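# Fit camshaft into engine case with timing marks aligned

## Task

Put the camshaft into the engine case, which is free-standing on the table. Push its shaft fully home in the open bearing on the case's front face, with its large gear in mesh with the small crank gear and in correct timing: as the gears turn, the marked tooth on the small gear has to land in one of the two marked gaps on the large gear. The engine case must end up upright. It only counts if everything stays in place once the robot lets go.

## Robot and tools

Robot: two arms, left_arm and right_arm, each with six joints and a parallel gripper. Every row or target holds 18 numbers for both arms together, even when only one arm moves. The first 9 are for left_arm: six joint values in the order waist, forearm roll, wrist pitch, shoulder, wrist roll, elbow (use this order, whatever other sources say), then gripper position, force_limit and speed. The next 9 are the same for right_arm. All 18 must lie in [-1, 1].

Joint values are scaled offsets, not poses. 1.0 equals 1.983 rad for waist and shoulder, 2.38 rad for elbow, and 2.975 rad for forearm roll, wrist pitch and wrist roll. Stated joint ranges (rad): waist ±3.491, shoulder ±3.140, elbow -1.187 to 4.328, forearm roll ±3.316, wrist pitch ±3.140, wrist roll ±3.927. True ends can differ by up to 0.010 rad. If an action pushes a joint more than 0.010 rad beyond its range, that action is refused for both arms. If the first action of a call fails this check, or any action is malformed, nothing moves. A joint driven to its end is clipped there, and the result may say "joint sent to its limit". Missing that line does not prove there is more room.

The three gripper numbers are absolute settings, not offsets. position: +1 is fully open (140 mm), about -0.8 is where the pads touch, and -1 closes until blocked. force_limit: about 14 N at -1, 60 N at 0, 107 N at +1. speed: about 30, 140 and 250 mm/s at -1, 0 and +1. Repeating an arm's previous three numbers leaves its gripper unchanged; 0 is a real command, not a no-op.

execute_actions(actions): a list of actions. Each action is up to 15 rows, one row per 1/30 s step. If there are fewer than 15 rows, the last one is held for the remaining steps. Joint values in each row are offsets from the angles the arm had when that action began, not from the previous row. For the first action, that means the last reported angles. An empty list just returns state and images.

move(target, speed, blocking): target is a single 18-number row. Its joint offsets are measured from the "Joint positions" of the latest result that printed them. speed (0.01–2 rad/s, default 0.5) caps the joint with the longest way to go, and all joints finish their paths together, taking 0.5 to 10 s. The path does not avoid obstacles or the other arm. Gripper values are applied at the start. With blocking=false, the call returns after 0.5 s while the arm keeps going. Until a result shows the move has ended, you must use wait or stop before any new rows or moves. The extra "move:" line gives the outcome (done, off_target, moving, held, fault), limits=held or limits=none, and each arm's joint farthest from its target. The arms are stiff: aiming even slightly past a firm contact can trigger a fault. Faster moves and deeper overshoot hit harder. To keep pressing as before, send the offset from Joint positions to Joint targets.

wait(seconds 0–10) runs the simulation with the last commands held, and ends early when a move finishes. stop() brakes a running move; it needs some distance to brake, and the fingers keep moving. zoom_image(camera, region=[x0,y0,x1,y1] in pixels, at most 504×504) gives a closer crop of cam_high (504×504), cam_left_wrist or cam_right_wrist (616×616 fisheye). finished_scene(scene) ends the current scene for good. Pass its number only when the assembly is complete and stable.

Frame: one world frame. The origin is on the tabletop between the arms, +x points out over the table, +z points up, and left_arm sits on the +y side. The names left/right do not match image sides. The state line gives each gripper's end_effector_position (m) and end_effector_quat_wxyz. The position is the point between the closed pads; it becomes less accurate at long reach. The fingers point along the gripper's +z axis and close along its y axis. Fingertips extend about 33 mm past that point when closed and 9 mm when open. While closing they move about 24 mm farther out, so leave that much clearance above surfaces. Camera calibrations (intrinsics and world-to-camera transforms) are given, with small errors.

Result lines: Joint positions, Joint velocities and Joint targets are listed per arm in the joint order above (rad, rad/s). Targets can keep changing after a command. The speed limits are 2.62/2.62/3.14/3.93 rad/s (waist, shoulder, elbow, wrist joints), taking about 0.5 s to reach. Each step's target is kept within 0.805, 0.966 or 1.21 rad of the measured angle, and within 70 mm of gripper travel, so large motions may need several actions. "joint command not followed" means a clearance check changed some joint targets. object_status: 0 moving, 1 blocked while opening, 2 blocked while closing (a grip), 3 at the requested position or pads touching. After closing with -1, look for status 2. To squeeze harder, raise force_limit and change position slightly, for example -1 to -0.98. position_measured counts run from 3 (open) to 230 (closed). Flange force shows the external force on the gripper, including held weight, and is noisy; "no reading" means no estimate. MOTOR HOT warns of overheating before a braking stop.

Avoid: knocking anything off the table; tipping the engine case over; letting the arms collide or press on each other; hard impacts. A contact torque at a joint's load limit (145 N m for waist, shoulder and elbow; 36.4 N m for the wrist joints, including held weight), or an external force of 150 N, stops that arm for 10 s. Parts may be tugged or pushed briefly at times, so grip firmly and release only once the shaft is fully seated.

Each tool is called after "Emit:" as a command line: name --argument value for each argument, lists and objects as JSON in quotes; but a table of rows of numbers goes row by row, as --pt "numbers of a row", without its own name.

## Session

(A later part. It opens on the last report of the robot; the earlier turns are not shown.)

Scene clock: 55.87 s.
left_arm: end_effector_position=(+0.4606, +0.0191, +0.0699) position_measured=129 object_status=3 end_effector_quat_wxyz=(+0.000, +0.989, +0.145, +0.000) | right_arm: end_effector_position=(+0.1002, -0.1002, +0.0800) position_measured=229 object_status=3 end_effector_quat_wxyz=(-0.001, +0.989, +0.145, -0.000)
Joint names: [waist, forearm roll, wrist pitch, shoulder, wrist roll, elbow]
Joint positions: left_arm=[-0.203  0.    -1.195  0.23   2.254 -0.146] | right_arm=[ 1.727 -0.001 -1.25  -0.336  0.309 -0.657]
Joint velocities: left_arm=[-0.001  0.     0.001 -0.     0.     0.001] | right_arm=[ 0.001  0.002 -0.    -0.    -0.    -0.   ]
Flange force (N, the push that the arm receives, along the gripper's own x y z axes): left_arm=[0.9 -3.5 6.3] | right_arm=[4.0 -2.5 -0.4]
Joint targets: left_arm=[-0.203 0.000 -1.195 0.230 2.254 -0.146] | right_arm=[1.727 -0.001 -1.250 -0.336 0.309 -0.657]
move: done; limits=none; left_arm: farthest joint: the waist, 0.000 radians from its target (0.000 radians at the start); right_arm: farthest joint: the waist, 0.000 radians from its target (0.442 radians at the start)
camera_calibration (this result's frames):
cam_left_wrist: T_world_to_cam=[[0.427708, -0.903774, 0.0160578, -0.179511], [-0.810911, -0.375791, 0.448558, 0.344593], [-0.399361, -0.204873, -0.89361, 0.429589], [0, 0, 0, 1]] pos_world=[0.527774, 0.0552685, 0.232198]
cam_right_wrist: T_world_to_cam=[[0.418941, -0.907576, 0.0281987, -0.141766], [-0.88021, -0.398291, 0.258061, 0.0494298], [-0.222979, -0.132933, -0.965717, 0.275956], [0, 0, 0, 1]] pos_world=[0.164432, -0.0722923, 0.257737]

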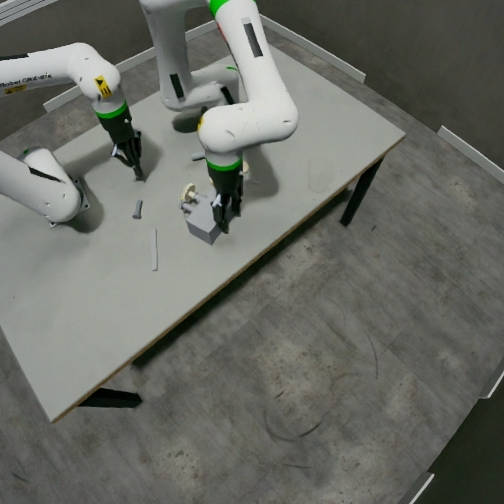

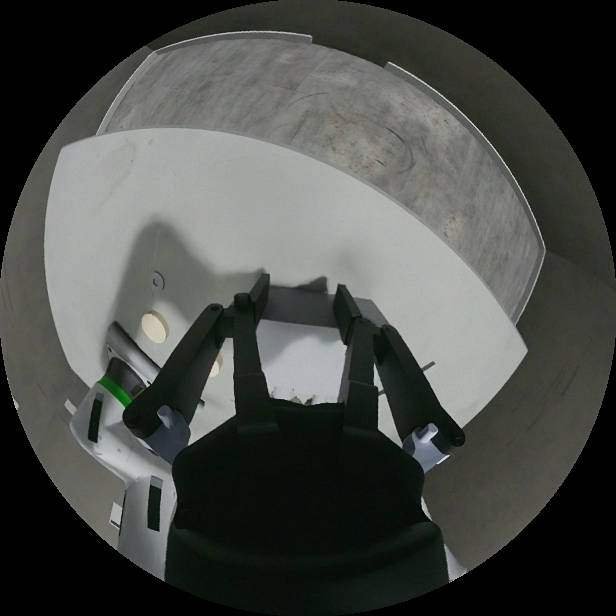

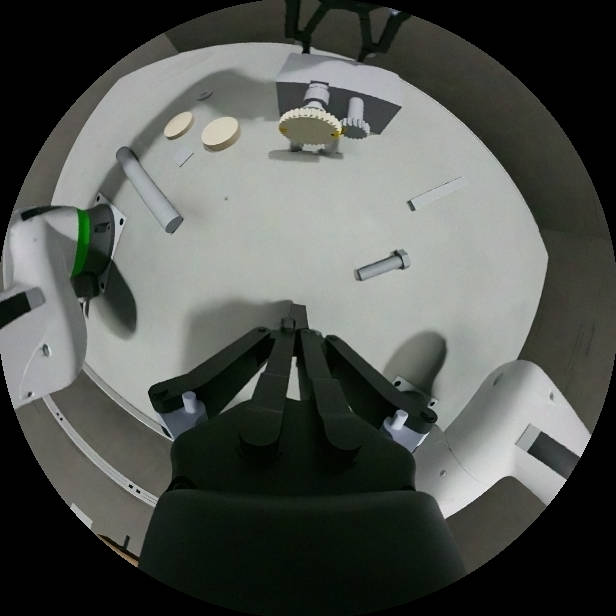

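Emit:
move --target '[0,0,0,0,0,0,0,0,0,-0.2197,0,0.0225,0.163,0.1465,0.15,-0.8,0,0]' --speed 0.3

Emit:
move --target '[0,0,0,0,0,0,0,0,0,-0.0017,0,-0.0002,0.0021,0.0012,0.002,-0.8,0,0]' --speed 0.01

Emit:
move --target '[0,0,0,0,0,0,0,0,0,-0.002,0,-0.0002,0,0.0013,0.0002,-0.8,0,0]' --speed 0.01

Scene clock: 57.93 s.
left_arm: end_effector_position=(+0.4606, +0.0191, +0.0699) position_measured=129 object_status=3 end_effector_quat_wxyz=(+0.000, +0.989, +0.145, +0.000) | right_arm: end_effector_position=(+0.2763, -0.0292, +0.1186) position_measured=229 object_status=3 end_effector_quat_wxyz=(-0.042, +0.988, +0.145, +0.028)
Joint names: [waist, forearm roll, wrist pitch, shoulder, wrist roll, elbow]
Joint positions: left_arm=[-0.203  0.    -1.195  0.23   2.254 -0.146] | right_arm=[ 1.291 -0.001 -1.183 -0.013  0.745 -0.3  ]
Joint velocities: left_arm=[-0.     0.     0.     0.    -0.    -0.001] | right_arm=[-0.    -0.001  0.001  0.    -0.     0.   ]
Flange force (N, the push that the arm receives, along the gripper's own x y z axes): left_arm=[-0.4 -6.7 4.9] | right_arm=[4.1 -1.7 -1.6]
Joint targets: left_arm=[-0.203 0.000 -1.195 0.230 2.254 -0.146] | right_arm=[1.291 -0.001 -1.183 -0.013 0.745 -0.300]
move: done; limits=none; left_arm: farthest joint: the waist, 0.000 radians from its target (0.000 radians at the start); right_arm: farthest joint: the waist, 0.000 radians from its target (0.435 radians at the start)
camera_calibration (this result's frames):
cam_left_wrist: T_world_to_cam=[[0.427708, -0.903774, 0.0160579, -0.179511], [-0.810911, -0.375791, 0.448558, 0.344593], [-0.39936, -0.204873, -0.89361, 0.429589], [0, 0, 0, 1]] pos_world=[0.527774, 0.0552685, 0.232198]
cam_right_wrist: T_world_to_cam=[[0.419174, -0.907213, -0.0354623, -0.144766], [-0.889963, -0.418303, 0.181626, 0.233935], [-0.179607, -0.0445725, -0.982728, 0.354576], [0, 0, 0, 1]] pos_world=[0.33256, -0.0176738, 0.300829]

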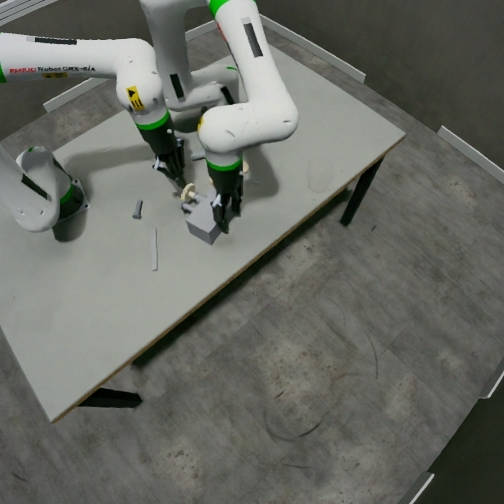

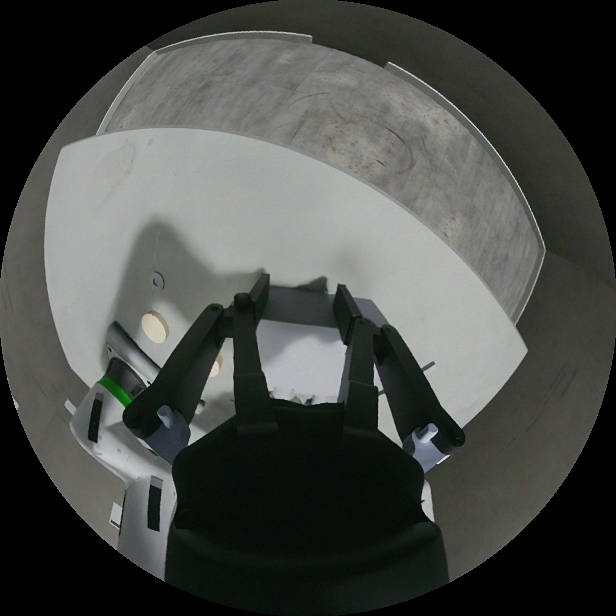

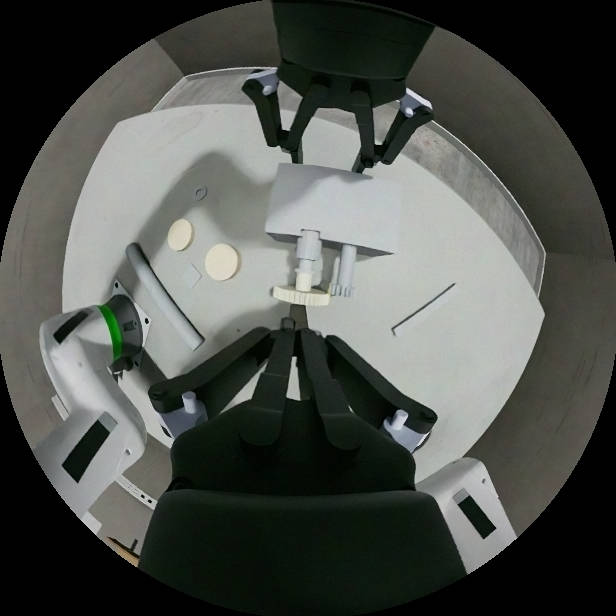

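Scene clock: 58.63 s.
left_arm: end_effector_position=(+0.4606, +0.0192, +0.0699) position_measured=129 object_status=3 end_effector_quat_wxyz=(+0.000, +0.989, +0.145, +0.000) | right_arm: end_effector_position=(+0.2782, -0.0287, +0.1189) position_measured=229 object_status=3 end_effector_quat_wxyz=(-0.042, +0.988, +0.145, +0.028)
Joint names: [waist, forearm roll, wrist pitch, shoulder, wrist roll, elbow]
Joint positions: left_arm=[-0.203  0.    -1.195  0.23   2.254 -0.146] | right_arm=[ 1.288 -0.001 -1.183 -0.009  0.748 -0.295]
Joint velocities: left_arm=[-0.001 -0.001  0.    -0.001 -0.    -0.001] | right_arm=[-0.     0.     0.     0.    -0.001  0.   ]
Flange force (N, the push that the arm receives, along the gripper's own x y z axes): left_arm=[1.9 -4.6 6.5] | right_arm=[-2.4 -2.8 -5.9]
Joint targets: left_arm=[-0.203 0.000 -1.195 0.230 2.254 -0.146] | right_arm=[1.288 -0.001 -1.183 -0.009 0.748 -0.295]
move: done; limits=none; left_arm: farthest joint: the waist, 0.000 radians from its target (0.000 radians at the start); right_arm: farthest joint: the waist, 0.000 radians from its target (0.003 radians at the start)
camera_calibration (this result's frames):
cam_left_wrist: T_world_to_cam=[[0.427708, -0.903774, 0.0160577, -0.179511], [-0.810911, -0.375791, 0.448558, 0.344593], [-0.399361, -0.204873, -0.89361, 0.429589], [0, 0, 0, 1]] pos_world=[0.527774, 0.0552685, 0.232198]
cam_right_wrist: T_world_to_cam=[[0.419334, -0.907147, -0.0352668, -0.145104], [-0.889939, -0.418434, 0.181444, 0.235829], [-0.179353, -0.0447005, -0.982769, 0.355124], [0, 0, 0, 1]] pos_world=[0.334413, -0.0170776, 0.301098]

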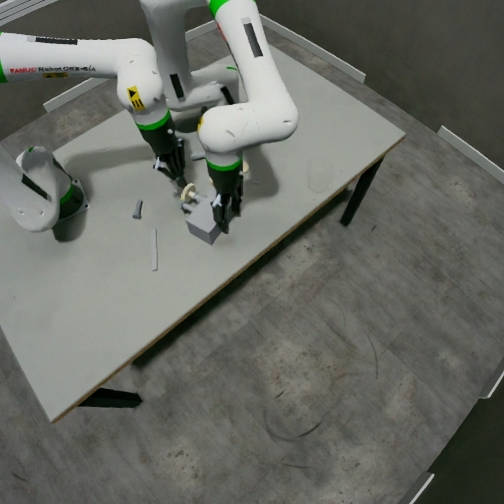

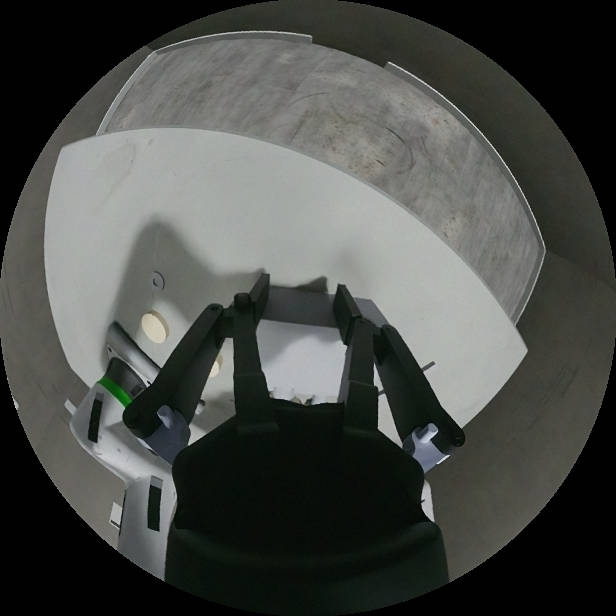

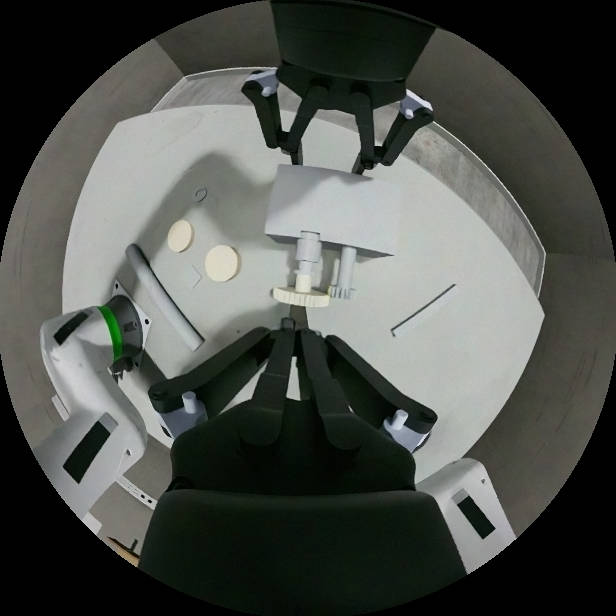

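Scene clock: 59.33 s.
left_arm: end_effector_position=(+0.4606, +0.0191, +0.0699) position_measured=129 object_status=3 end_effector_quat_wxyz=(+0.000, +0.989, +0.145, +0.000) | right_arm: end_effector_position=(+0.2796, -0.0299, +0.1191) position_measured=229 object_status=3 end_effector_quat_wxyz=(-0.042, +0.988, +0.145, +0.029)
Joint names: [waist, forearm roll, wrist pitch, shoulder, wrist roll, elbow]
Joint positions: left_arm=[-0.203  0.    -1.195  0.23   2.254 -0.146] | right_arm=[ 1.284 -0.001 -1.184 -0.009  0.752 -0.295]
Joint velocities: left_arm=[ 0.001 -0.001  0.001  0.    -0.    -0.001] | right_arm=[ 0.    -0.002 -0.001  0.     0.    -0.   ]
Flange force (N, the push that the arm receives, along the gripper's own x y z axes): left_arm=[7.4 -2.9 8.6] | right_arm=[-11.4 -8.2 -7.4]
Joint targets: left_arm=[-0.203 0.000 -1.195 0.230 2.254 -0.146] | right_arm=[1.284 -0.001 -1.184 -0.009 0.752 -0.295]
move: done; limits=none; left_arm: farthest joint: the waist, 0.000 radians from its target (0.000 radians at the start); right_arm: farthest joint: the waist, 0.000 radians from its target (0.004 radians at the start)
camera_calibration (this result's frames):
cam_left_wrist: T_world_to_cam=[[0.427706, -0.903773, 0.0161592, -0.179558], [-0.810968, -0.375768, 0.448475, 0.344651], [-0.399247, -0.20492, -0.893649, 0.429568], [0, 0, 0, 1]] pos_world=[0.527803, 0.0552564, 0.232217]
cam_right_wrist: T_world_to_cam=[[0.41923, -0.907209, -0.0349128, -0.146784], [-0.89003, -0.418271, 0.181374, 0.236502], [-0.179147, -0.0449637, -0.982794, 0.35542], [0, 0, 0, 1]] pos_world=[0.335703, -0.0182607, 0.301285]

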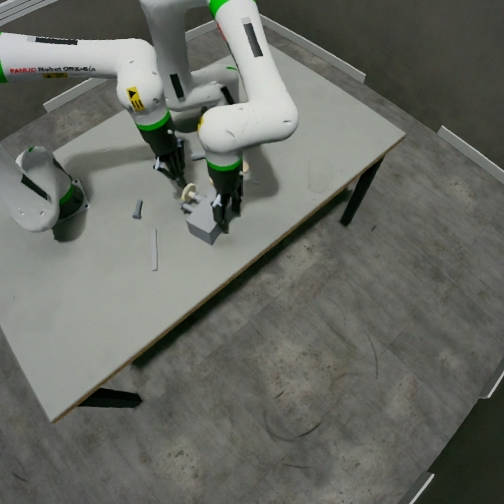

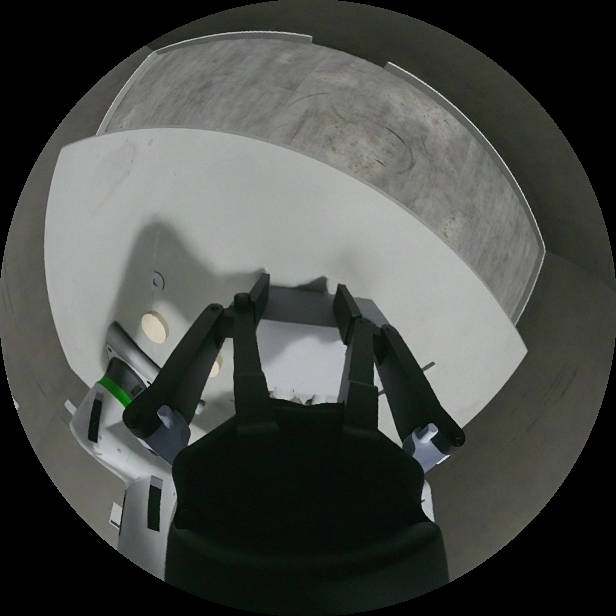

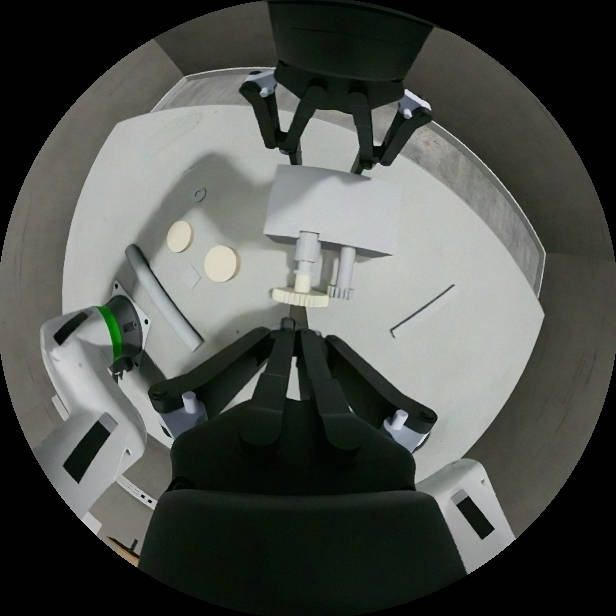

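Emit:
move --target '[0,0,0,0,0,0,0,0,0,-0.0015,0,-0.0002,-0.0015,0.001,-0.001,-0.8,0,0]' --speed 0.01

Emit:
move --target '[0,0,0,0,0,0,0,0,0,-0.0013,0,-0.0002,0.0016,0.0009,0.0015,-0.8,0,0]' --speed 0.01

Scene clock: 60.23 s.
left_arm: end_effector_position=(+0.4606, +0.0191, +0.0699) position_measured=129 object_status=3 end_effector_quat_wxyz=(+0.000, +0.989, +0.145, +0.000) | right_arm: end_effector_position=(+0.2801, -0.0318, +0.1193) position_measured=229 object_status=3 end_effector_quat_wxyz=(-0.042, +0.988, +0.145, +0.029)
Joint names: [waist, forearm roll, wrist pitch, shoulder, wrist roll, elbow]
Joint positions: left_arm=[-0.203  0.    -1.195  0.23   2.254 -0.146] | right_arm=[ 1.281 -0.001 -1.184 -0.012  0.755 -0.297]
Joint velocities: left_arm=[-0.     0.     0.001 -0.    -0.    -0.001] | right_arm=[ 0.    -0.001 -0.001  0.    -0.001 -0.   ]
Flange force (N, the push that the arm receives, along the gripper's own x y z axes): left_arm=[6.7 -6.1 7.3] | right_arm=[4.1 -0.5 -1.3]
Joint targets: left_arm=[-0.203 0.000 -1.195 0.230 2.254 -0.146] | right_arm=[1.281 -0.001 -1.184 -0.012 0.755 -0.297]
move: done; limits=none; left_arm: farthest joint: the waist, 0.000 radians from its target (0.000 radians at the start); right_arm: farthest joint: the waist, 0.000 radians from its target (0.003 radians at the start)
camera_calibration (this result's frames):
cam_left_wrist: T_world_to_cam=[[0.427706, -0.903774, 0.0161344, -0.179547], [-0.810954, -0.375773, 0.448495, 0.344637], [-0.399275, -0.204908, -0.89364, 0.429576], [0, 0, 0, 1]] pos_world=[0.527797, 0.0552589, 0.232216]
cam_right_wrist: T_world_to_cam=[[0.419227, -0.907219, -0.0346827, -0.14879], [-0.890085, -0.418236, 0.181184, 0.236126], [-0.178879, -0.0450867, -0.982837, 0.355577], [0, 0, 0, 1]] pos_world=[0.336154, -0.020197, 0.301532]

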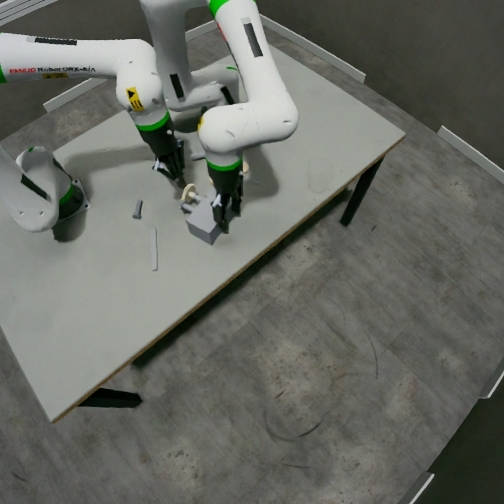

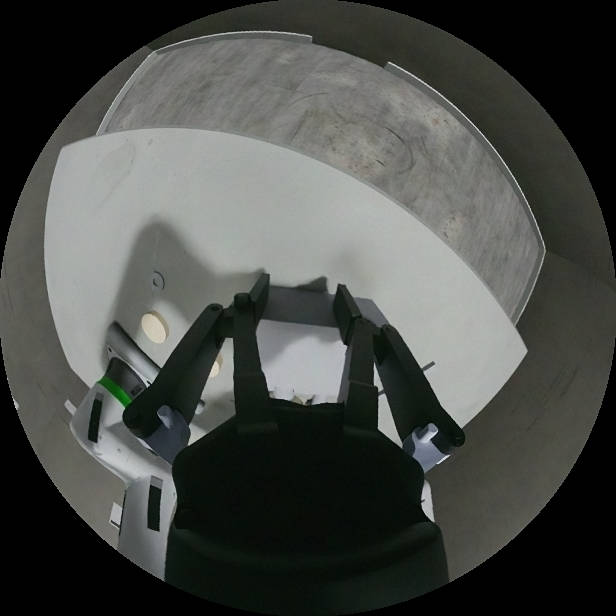

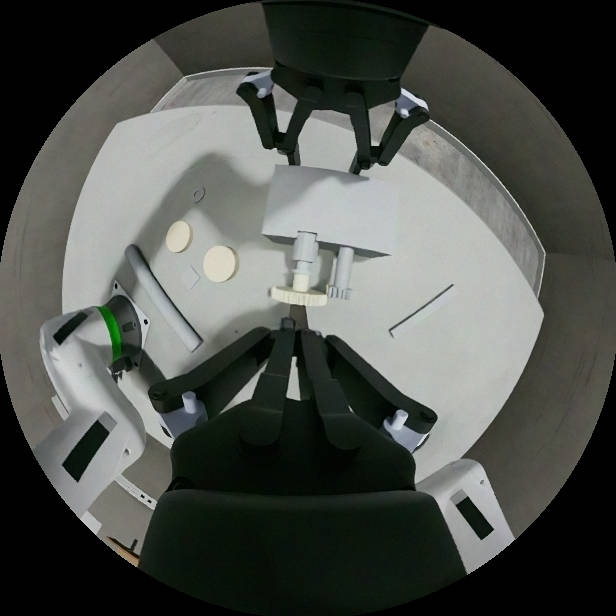

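Scene clock: 60.93 s.
left_arm: end_effector_position=(+0.4606, +0.0191, +0.0699) position_measured=129 object_status=3 end_effector_quat_wxyz=(+0.000, +0.989, +0.145, +0.000) | right_arm: end_effector_position=(+0.2815, -0.0315, +0.1195) position_measured=229 object_status=3 end_effector_quat_wxyz=(-0.042, +0.988, +0.145, +0.029)
Joint names: [waist, forearm roll, wrist pitch, shoulder, wrist roll, elbow]
Joint positions: left_arm=[-0.203  0.    -1.195  0.23   2.254 -0.146] | right_arm=[ 1.278 -0.001 -1.185 -0.009  0.758 -0.293]
Joint velocities: left_arm=[ 0.    -0.001  0.    -0.    -0.001  0.001] | right_arm=[ 0.001 -0.002 -0.001  0.     0.     0.   ]
Flange force (N, the push that the arm receives, along the gripper's own x y z axes): left_arm=[6.7 -3.8 5.5] | right_arm=[2.6 0.1 -1.6]
Joint targets: left_arm=[-0.203 0.000 -1.195 0.230 2.254 -0.146] | right_arm=[1.278 -0.001 -1.185 -0.009 0.758 -0.293]
move: done; limits=none; left_arm: farthest joint: the waist, 0.000 radians from its target (0.000 radians at the start); right_arm: farthest joint: the waist, 0.000 radians from its target (0.002 radians at the start)
camera_calibration (this result's frames):
cam_left_wrist: T_world_to_cam=[[0.427706, -0.903774, 0.0161347, -0.179548], [-0.810954, -0.375773, 0.448495, 0.344637], [-0.399275, -0.204909, -0.89364, 0.429576], [0, 0, 0, 1]] pos_world=[0.527797, 0.0552589, 0.232216]
cam_right_wrist: T_world_to_cam=[[0.419309, -0.907193, -0.0343559, -0.149149], [-0.890076, -0.418258, 0.181178, 0.237516], [-0.178733, -0.0453901, -0.98285, 0.355967], [0, 0, 0, 1]] pos_world=[0.33757, -0.019807, 0.301705]

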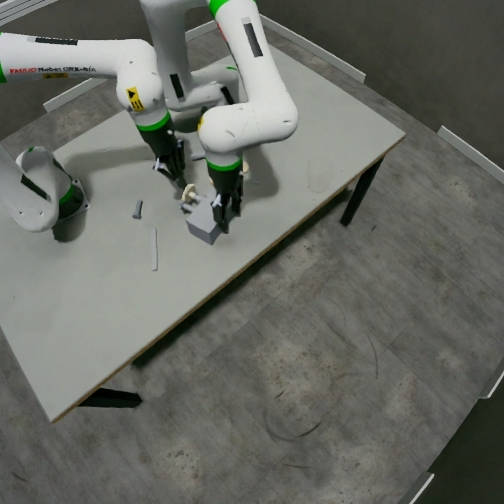

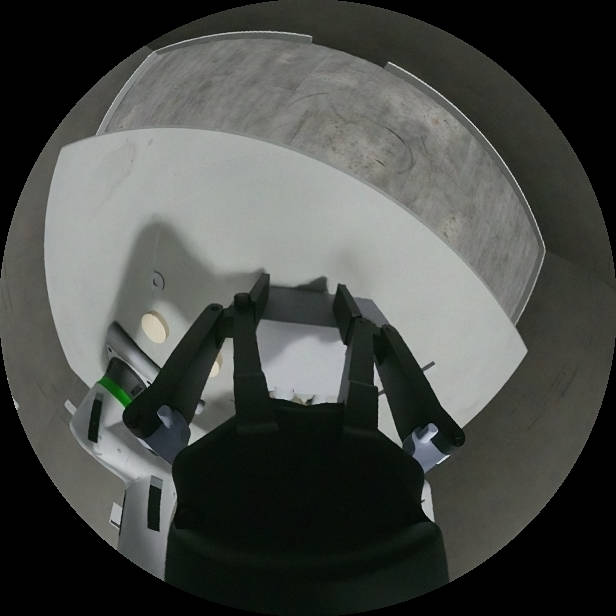

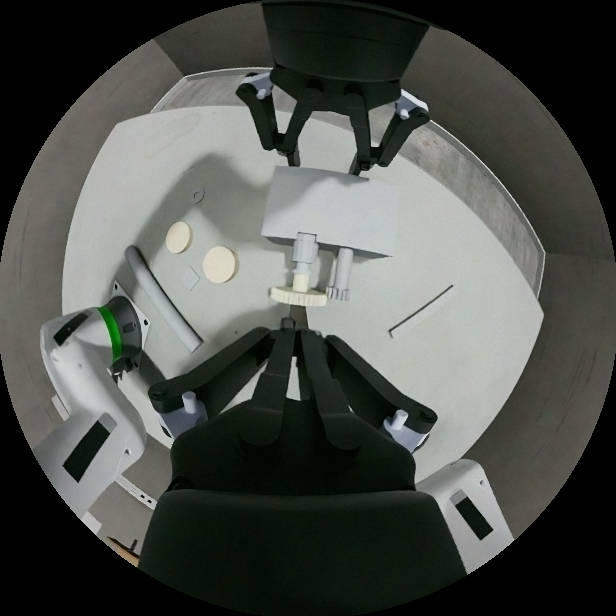

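Dropped in.

Emit:
move --target '[0,0,0,0,0,0,0,0,0,-0.0041,0,-0.0002,0.0055,0.0028,0.0048,-0.8,0,0]' --speed 0.01

Scene clock: 62.47 s.
left_arm: end_effector_position=(+0.4606, +0.0191, +0.0699) position_measured=129 object_status=3 end_effector_quat_wxyz=(+0.000, +0.989, +0.145, +0.000) | right_arm: end_effector_position=(+0.2863, -0.0301, +0.1197) position_measured=229 object_status=3 end_effector_quat_wxyz=(-0.041, +0.988, +0.145, +0.029)
Joint names: [waist, forearm roll, wrist pitch, shoulder, wrist roll, elbow]
Joint positions: left_arm=[-0.203  0.    -1.195  0.23   2.254 -0.146] | right_arm=[ 1.27  -0.001 -1.186  0.002  0.766 -0.282]
Joint velocities: left_arm=[ 0.001  0.    -0.    -0.     0.001 -0.001] | right_arm=[ 0.     0.001 -0.     0.    -0.001  0.   ]
Flange force (N, the push that the arm receives, along the gripper's own x y z axes): left_arm=[7.2 -3.7 6.7] | right_arm=[2.9 0.2 -1.5]
Joint targets: left_arm=[-0.203 0.000 -1.195 0.230 2.254 -0.146] | right_arm=[1.270 -0.001 -1.186 0.002 0.766 -0.282]
move: done; limits=none; left_arm: farthest joint: the waist, 0.000 radians from its target (0.000 radians at the start); right_arm: farthest joint: the waist, 0.000 radians from its target (0.008 radians at the start)
camera_calibration (this result's frames):
cam_left_wrist: T_world_to_cam=[[0.427707, -0.903774, 0.0161344, -0.179547], [-0.810954, -0.375774, 0.448495, 0.344637], [-0.399275, -0.204908, -0.89364, 0.429576], [0, 0, 0, 1]] pos_world=[0.527797, 0.0552589, 0.232216]
cam_right_wrist: T_world_to_cam=[[0.419476, -0.907143, -0.0336497, -0.149989], [-0.890139, -0.418317, 0.180727, 0.24242], [-0.178022, -0.0458579, -0.982957, 0.356907], [0, 0, 0, 1]] pos_world=[0.342241, -0.0182855, 0.301965]

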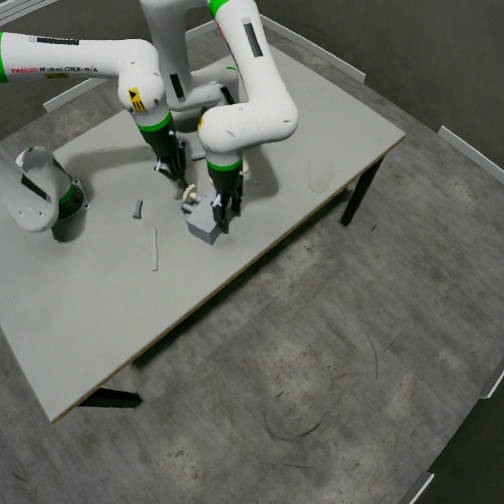

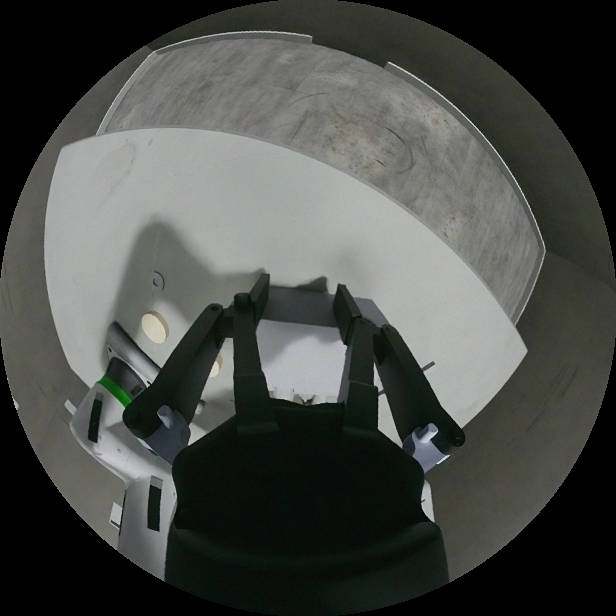

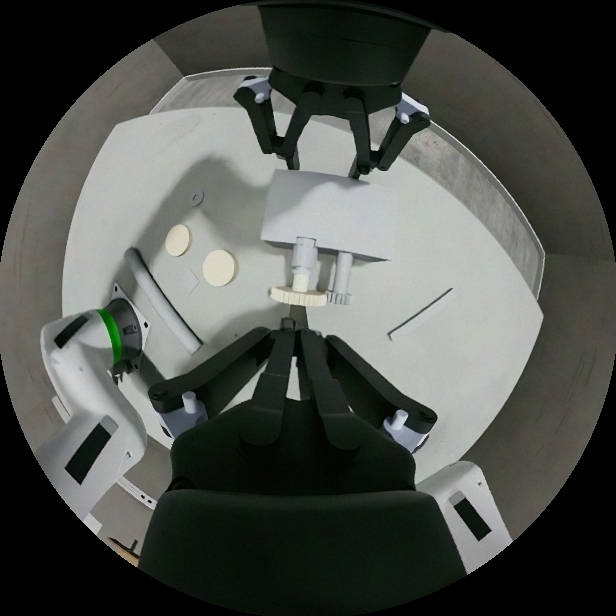

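Emit:
move --target '[0,0,0,0,0,0,0,0,0,-0.0037,0,-0.0002,0.005,0.0025,0.0043,-0.8,0,0]' --speed 0.01

Emit:
zoom_image --camera "cam_right_wrist" --region '[240,220,390,330]'

Emit:
move --target '[0,0,0,0,0,0,0,0,0,0.234,0,-0.0213,-0.1755,-0.156,-0.1618,-0.8,0,0]' --speed 0.4

Emit:
zoom_image --camera "cam_right_wrist" --region '[290,90,384,150]'

Scene clock: 63.90 s.
left_arm: end_effector_position=(+0.4606, +0.0191, +0.0699) position_measured=129 object_status=3 end_effector_quat_wxyz=(+0.000, +0.989, +0.145, +0.000) | right_arm: end_effector_position=(+0.2907, -0.0289, +0.1198) position_measured=229 object_status=3 end_effector_quat_wxyz=(-0.041, +0.988, +0.145, +0.029)
Joint names: [waist, forearm roll, wrist pitch, shoulder, wrist roll, elbow]
Joint positions: left_arm=[-0.203  0.    -1.195  0.23   2.254 -0.146] | right_arm=[ 1.263 -0.001 -1.186  0.012  0.773 -0.272]
Joint velocities: left_arm=[ 0.001 -0.     0.     0.001  0.     0.   ] | right_arm=[-0.     0.002  0.001 -0.     0.     0.   ]
Flange force (N, the push that the arm receives, along the gripper's own x y z axes): left_arm=[5.9 -2.9 9.0] | right_arm=[2.7 -2.3 -0.6]
Joint targets: left_arm=[-0.203 0.000 -1.195 0.230 2.254 -0.146] | right_arm=[1.263 -0.001 -1.186 0.012 0.773 -0.272]
move: done; limits=none; left_arm: farthest joint: the waist, 0.000 radians from its target (0.000 radians at the start); right_arm: farthest joint: the waist, 0.000 radians from its target (0.007 radians at the start)
camera_calibration (this result's frames):
cam_left_wrist: T_world_to_cam=[[0.427707, -0.903774, 0.0161345, -0.179548], [-0.810954, -0.375773, 0.448495, 0.344637], [-0.399275, -0.204909, -0.89364, 0.429576], [0, 0, 0, 1]] pos_world=[0.527797, 0.0552589, 0.232216]
cam_right_wrist: T_world_to_cam=[[0.419551, -0.907136, -0.0328901, -0.150842], [-0.890211, -0.418267, 0.180492, 0.246818], [-0.177488, -0.0464466, -0.983026, 0.357662], [0, 0, 0, 1]] pos_world=[0.346487, -0.0169859, 0.302081]

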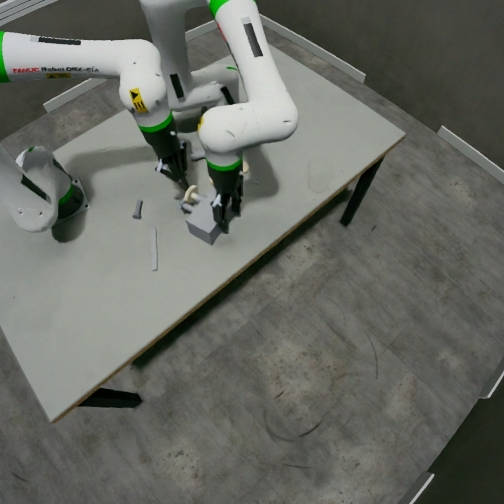

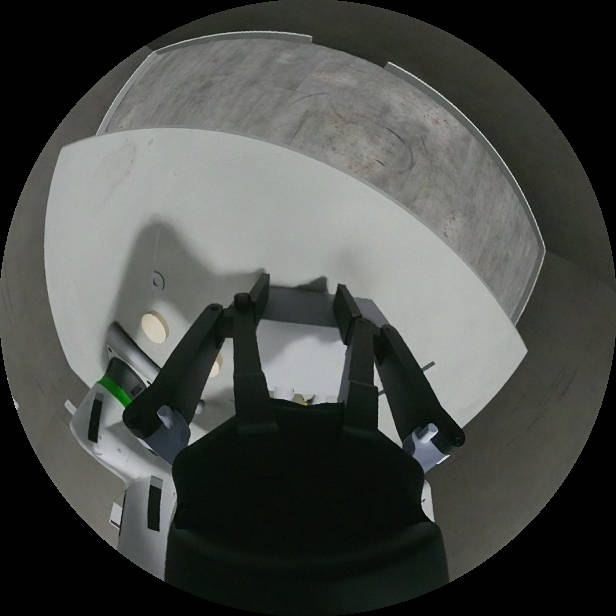

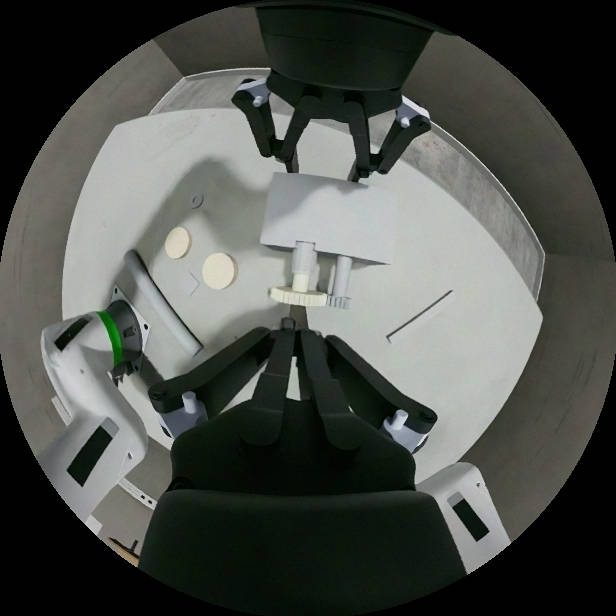

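Region (240, 220, 390, 330) of cam_right_wrist's 616x616 image, scaled by 3.360, with more detail than that image has; it fills the top 370 rows of this view, and the rest is white.

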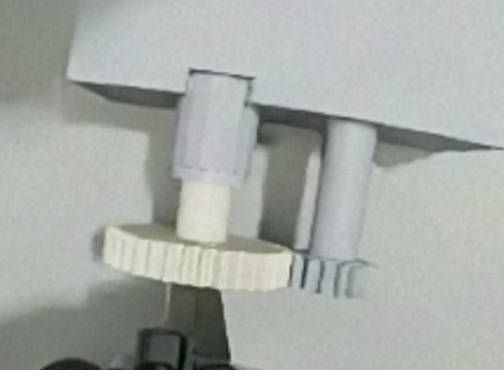

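Scene clock: 65.47 s.
left_arm: end_effector_position=(+0.4606, +0.0191, +0.0699) position_measured=129 object_status=3 end_effector_quat_wxyz=(+0.000, +0.989, +0.145, +0.000) | right_arm: end_effector_position=(+0.1001, -0.1002, +0.0799) position_measured=229 object_status=3 end_effector_quat_wxyz=(-0.000, +0.989, +0.146, -0.000)
Joint names: [waist, forearm roll, wrist pitch, shoulder, wrist roll, elbow]
Joint positions: left_arm=[-0.203  0.    -1.195  0.23   2.254 -0.146] | right_arm=[ 1.727 -0.001 -1.25  -0.336  0.309 -0.657]
Joint velocities: left_arm=[ 0.002 -0.    -0.    -0.     0.     0.002] | right_arm=[-0.    -0.001 -0.    -0.    -0.001 -0.   ]
Flange force (N, the push that the arm receives, along the gripper's own x y z axes): left_arm=[5.5 -4.2 7.5] | right_arm=[2.0 -1.9 -2.1]
Joint targets: left_arm=[-0.203 0.000 -1.195 0.230 2.254 -0.146] | right_arm=[1.727 -0.001 -1.250 -0.336 0.309 -0.657]
move: done; limits=none; left_arm: farthest joint: the waist, 0.000 radians from its target (0.000 radians at the start); right_arm: farthest joint: the waist, 0.000 radians from its target (0.464 radians at the start)
camera_calibration (this result's frames):
cam_left_wrist: T_world_to_cam=[[0.427707, -0.903774, 0.0161345, -0.179548], [-0.810954, -0.375774, 0.448495, 0.344637], [-0.399275, -0.204909, -0.89364, 0.429576], [0, 0, 0, 1]] pos_world=[0.527797, 0.0552589, 0.232216]
cam_right_wrist: T_world_to_cam=[[0.419475, -0.907319, 0.028502, -0.141831], [-0.87993, -0.398695, 0.25839, 0.0492784], [-0.223078, -0.133468, -0.96562, 0.275753], [0, 0, 0, 1]] pos_world=[0.164371, -0.0722348, 0.257582]

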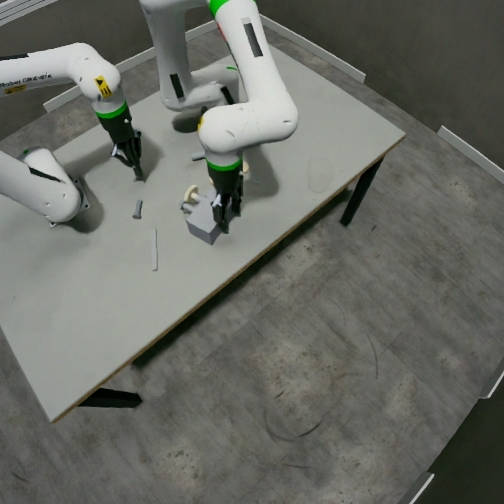

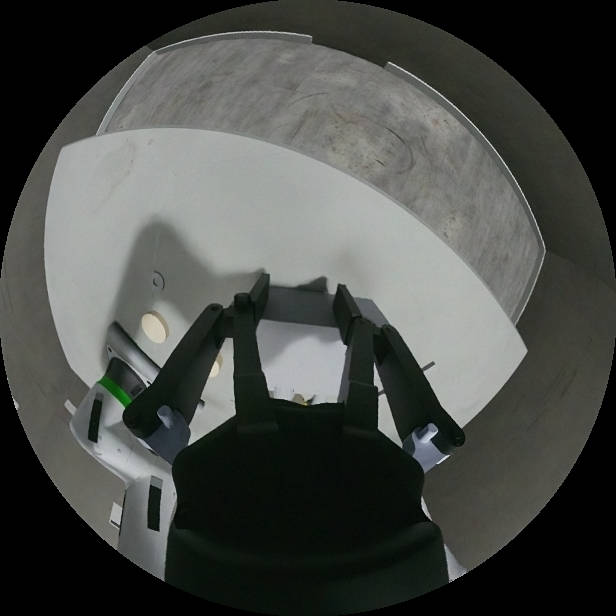

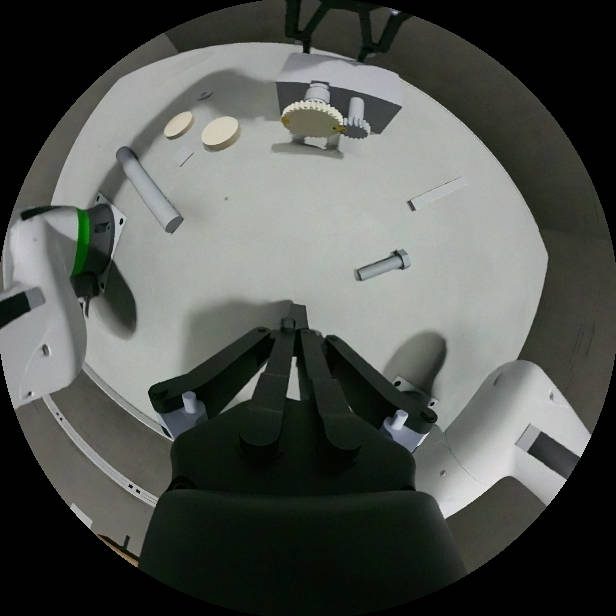

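Region (290, 90, 384, 150) of cam_right_wrist's 616x616 image, scaled by 5.362, with more detail than that image has; it fills the top 322 rows of this view, and the rest is white.

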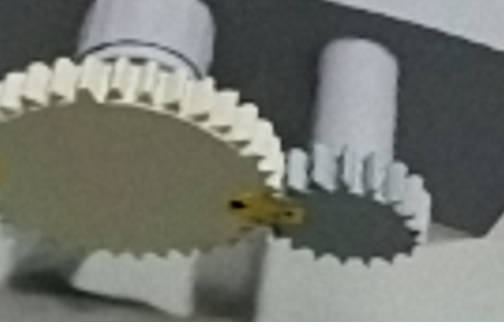

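In time; confirm seating with a final push.

Emit:
move --target '[0,0,0,0,0,0,0,0,0,-0.2325,0,0.0213,0.1735,0.155,0.16,-0.8,0,0]' --speed 0.3

Emit:
move --target '[0,0,0,0,0,0,0,0,0,-0.0035,0,-0.0002,0.0047,0.0023,0.0041,-0.8,0,0]' --speed 0.01

Scene clock: 67.53 s.
left_arm: end_effector_position=(+0.4606, +0.0191, +0.0699) position_measured=129 object_status=3 end_effector_quat_wxyz=(+0.000, +0.989, +0.145, +0.000) | right_arm: end_effector_position=(+0.2888, -0.0295, +0.1197) position_measured=229 object_status=3 end_effector_quat_wxyz=(-0.041, +0.988, +0.145, +0.029)
Joint names: [waist, forearm roll, wrist pitch, shoulder, wrist roll, elbow]
Joint positions: left_arm=[-0.203  0.    -1.195  0.23   2.254 -0.146] | right_arm=[ 1.266 -0.001 -1.186  0.008  0.77  -0.276]
Joint velocities: left_arm=[-0.001  0.001 -0.001  0.001  0.     0.002] | right_arm=[-0.001  0.001 -0.001  0.     0.     0.   ]
Flange force (N, the push that the arm receives, along the gripper's own x y z axes): left_arm=[4.4 -4.3 9.4] | right_arm=[3.8 -1.1 -1.7]
Joint targets: left_arm=[-0.203 0.000 -1.195 0.230 2.254 -0.146] | right_arm=[1.266 -0.001 -1.186 0.008 0.770 -0.276]
move: done; limits=none; left_arm: farthest joint: the waist, 0.000 radians from its target (0.000 radians at the start); right_arm: farthest joint: the waist, 0.000 radians from its target (0.461 radians at the start)
camera_calibration (this result's frames):
cam_left_wrist: T_world_to_cam=[[0.427707, -0.903774, 0.0161347, -0.179548], [-0.810954, -0.375773, 0.448495, 0.344637], [-0.399275, -0.204909, -0.89364, 0.429576], [0, 0, 0, 1]] pos_world=[0.527797, 0.0552588, 0.232216]
cam_right_wrist: T_world_to_cam=[[0.419562, -0.907129, -0.0329343, -0.150623], [-0.890125, -0.418266, 0.180919, 0.24487], [-0.177892, -0.046591, -0.982946, 0.357287], [0, 0, 0, 1]] pos_world=[0.344719, -0.0175673, 0.301932]

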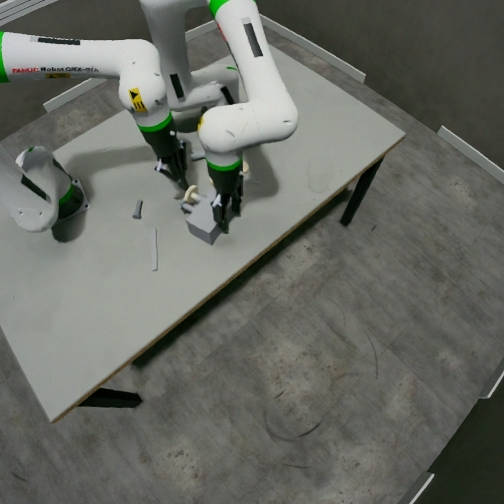

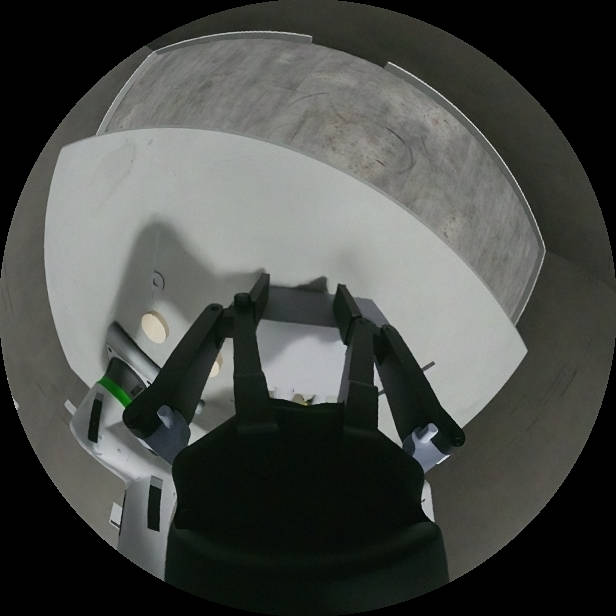

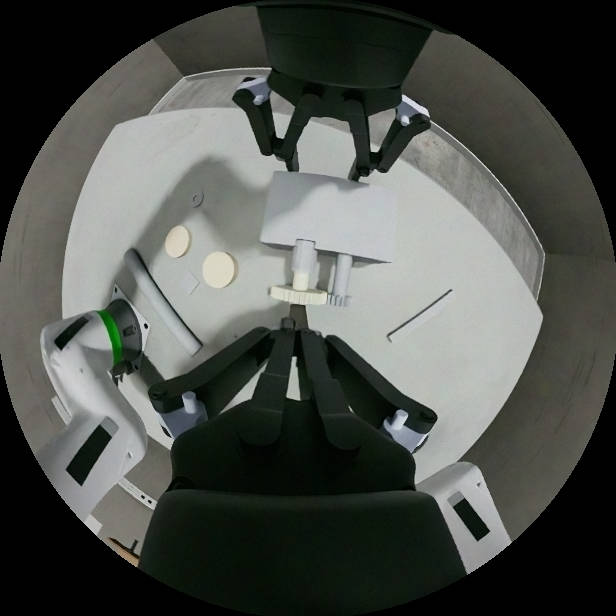

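Scene clock: 68.73 s.
left_arm: end_effector_position=(+0.4607, +0.0191, +0.0699) position_measured=129 object_status=3 end_effector_quat_wxyz=(+0.000, +0.989, +0.145, +0.000) | right_arm: end_effector_position=(+0.2929, -0.0284, +0.1198) position_measured=229 object_status=3 end_effector_quat_wxyz=(-0.041, +0.988, +0.145, +0.029)
Joint names: [waist, forearm roll, wrist pitch, shoulder, wrist roll, elbow]
Joint positions: left_arm=[-0.203  0.    -1.194  0.23   2.254 -0.146] | right_arm=[ 1.259 -0.001 -1.187  0.017  0.777 -0.266]
Joint velocities: left_arm=[ 0.     0.     0.001 -0.    -0.     0.002] | right_arm=[-0.001  0.002  0.002  0.     0.001 -0.   ]
Flange force (N, the push that the arm receives, along the gripper's own x y z axes): left_arm=[26.4 0.9 14.9] | right_arm=[-32.4 -10.5 -22.4]
Joint targets: left_arm=[-0.203 0.000 -1.195 0.230 2.254 -0.146] | right_arm=[1.259 -0.001 -1.187 0.017 0.777 -0.266]
move: done; limits=none; left_arm: farthest joint: the wrist pitch, 0.001 radians from its target (0.000 radians at the start); right_arm: farthest joint: the waist, 0.000 radians from its target (0.007 radians at the start)
camera_calibration (this result's frames):
cam_left_wrist: T_world_to_cam=[[0.427703, -0.903772, 0.0162915, -0.179618], [-0.811042, -0.375737, 0.448367, 0.344728], [-0.3991, -0.204981, -0.893701, 0.429539], [0, 0, 0, 1]] pos_world=[0.527841, 0.0552408, 0.232241]
cam_right_wrist: T_world_to_cam=[[0.419422, -0.907214, -0.0323614, -0.15134], [-0.890249, -0.41803, 0.180854, 0.248973], [-0.177601, -0.0470445, -0.982977, 0.358061], [0, 0, 0, 1]] pos_world=[0.348715, -0.0163748, 0.302041]

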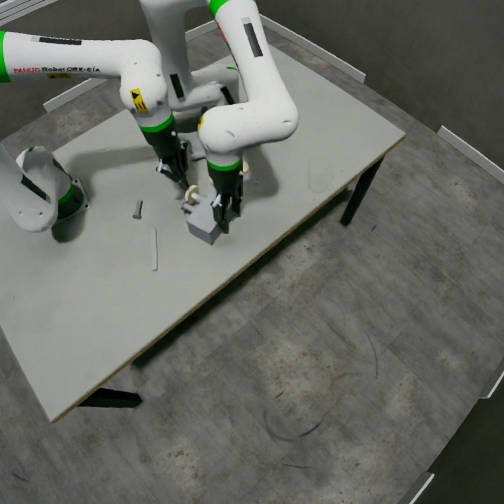

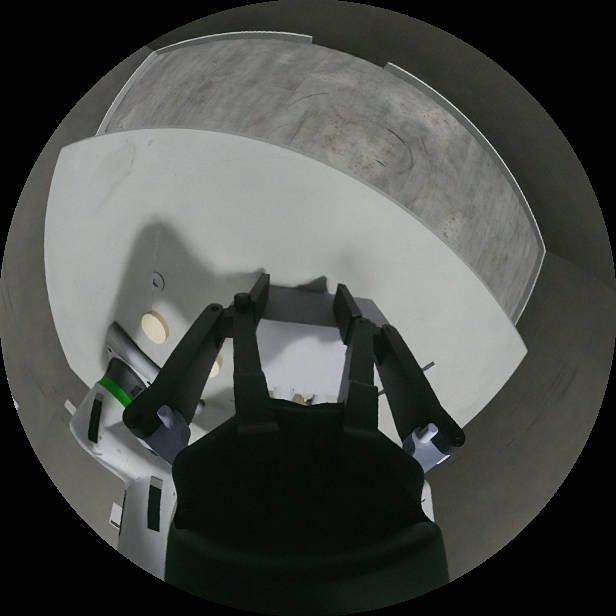

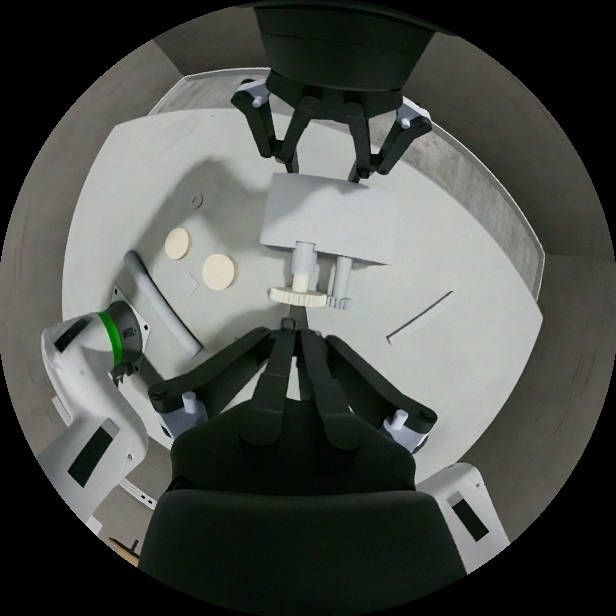

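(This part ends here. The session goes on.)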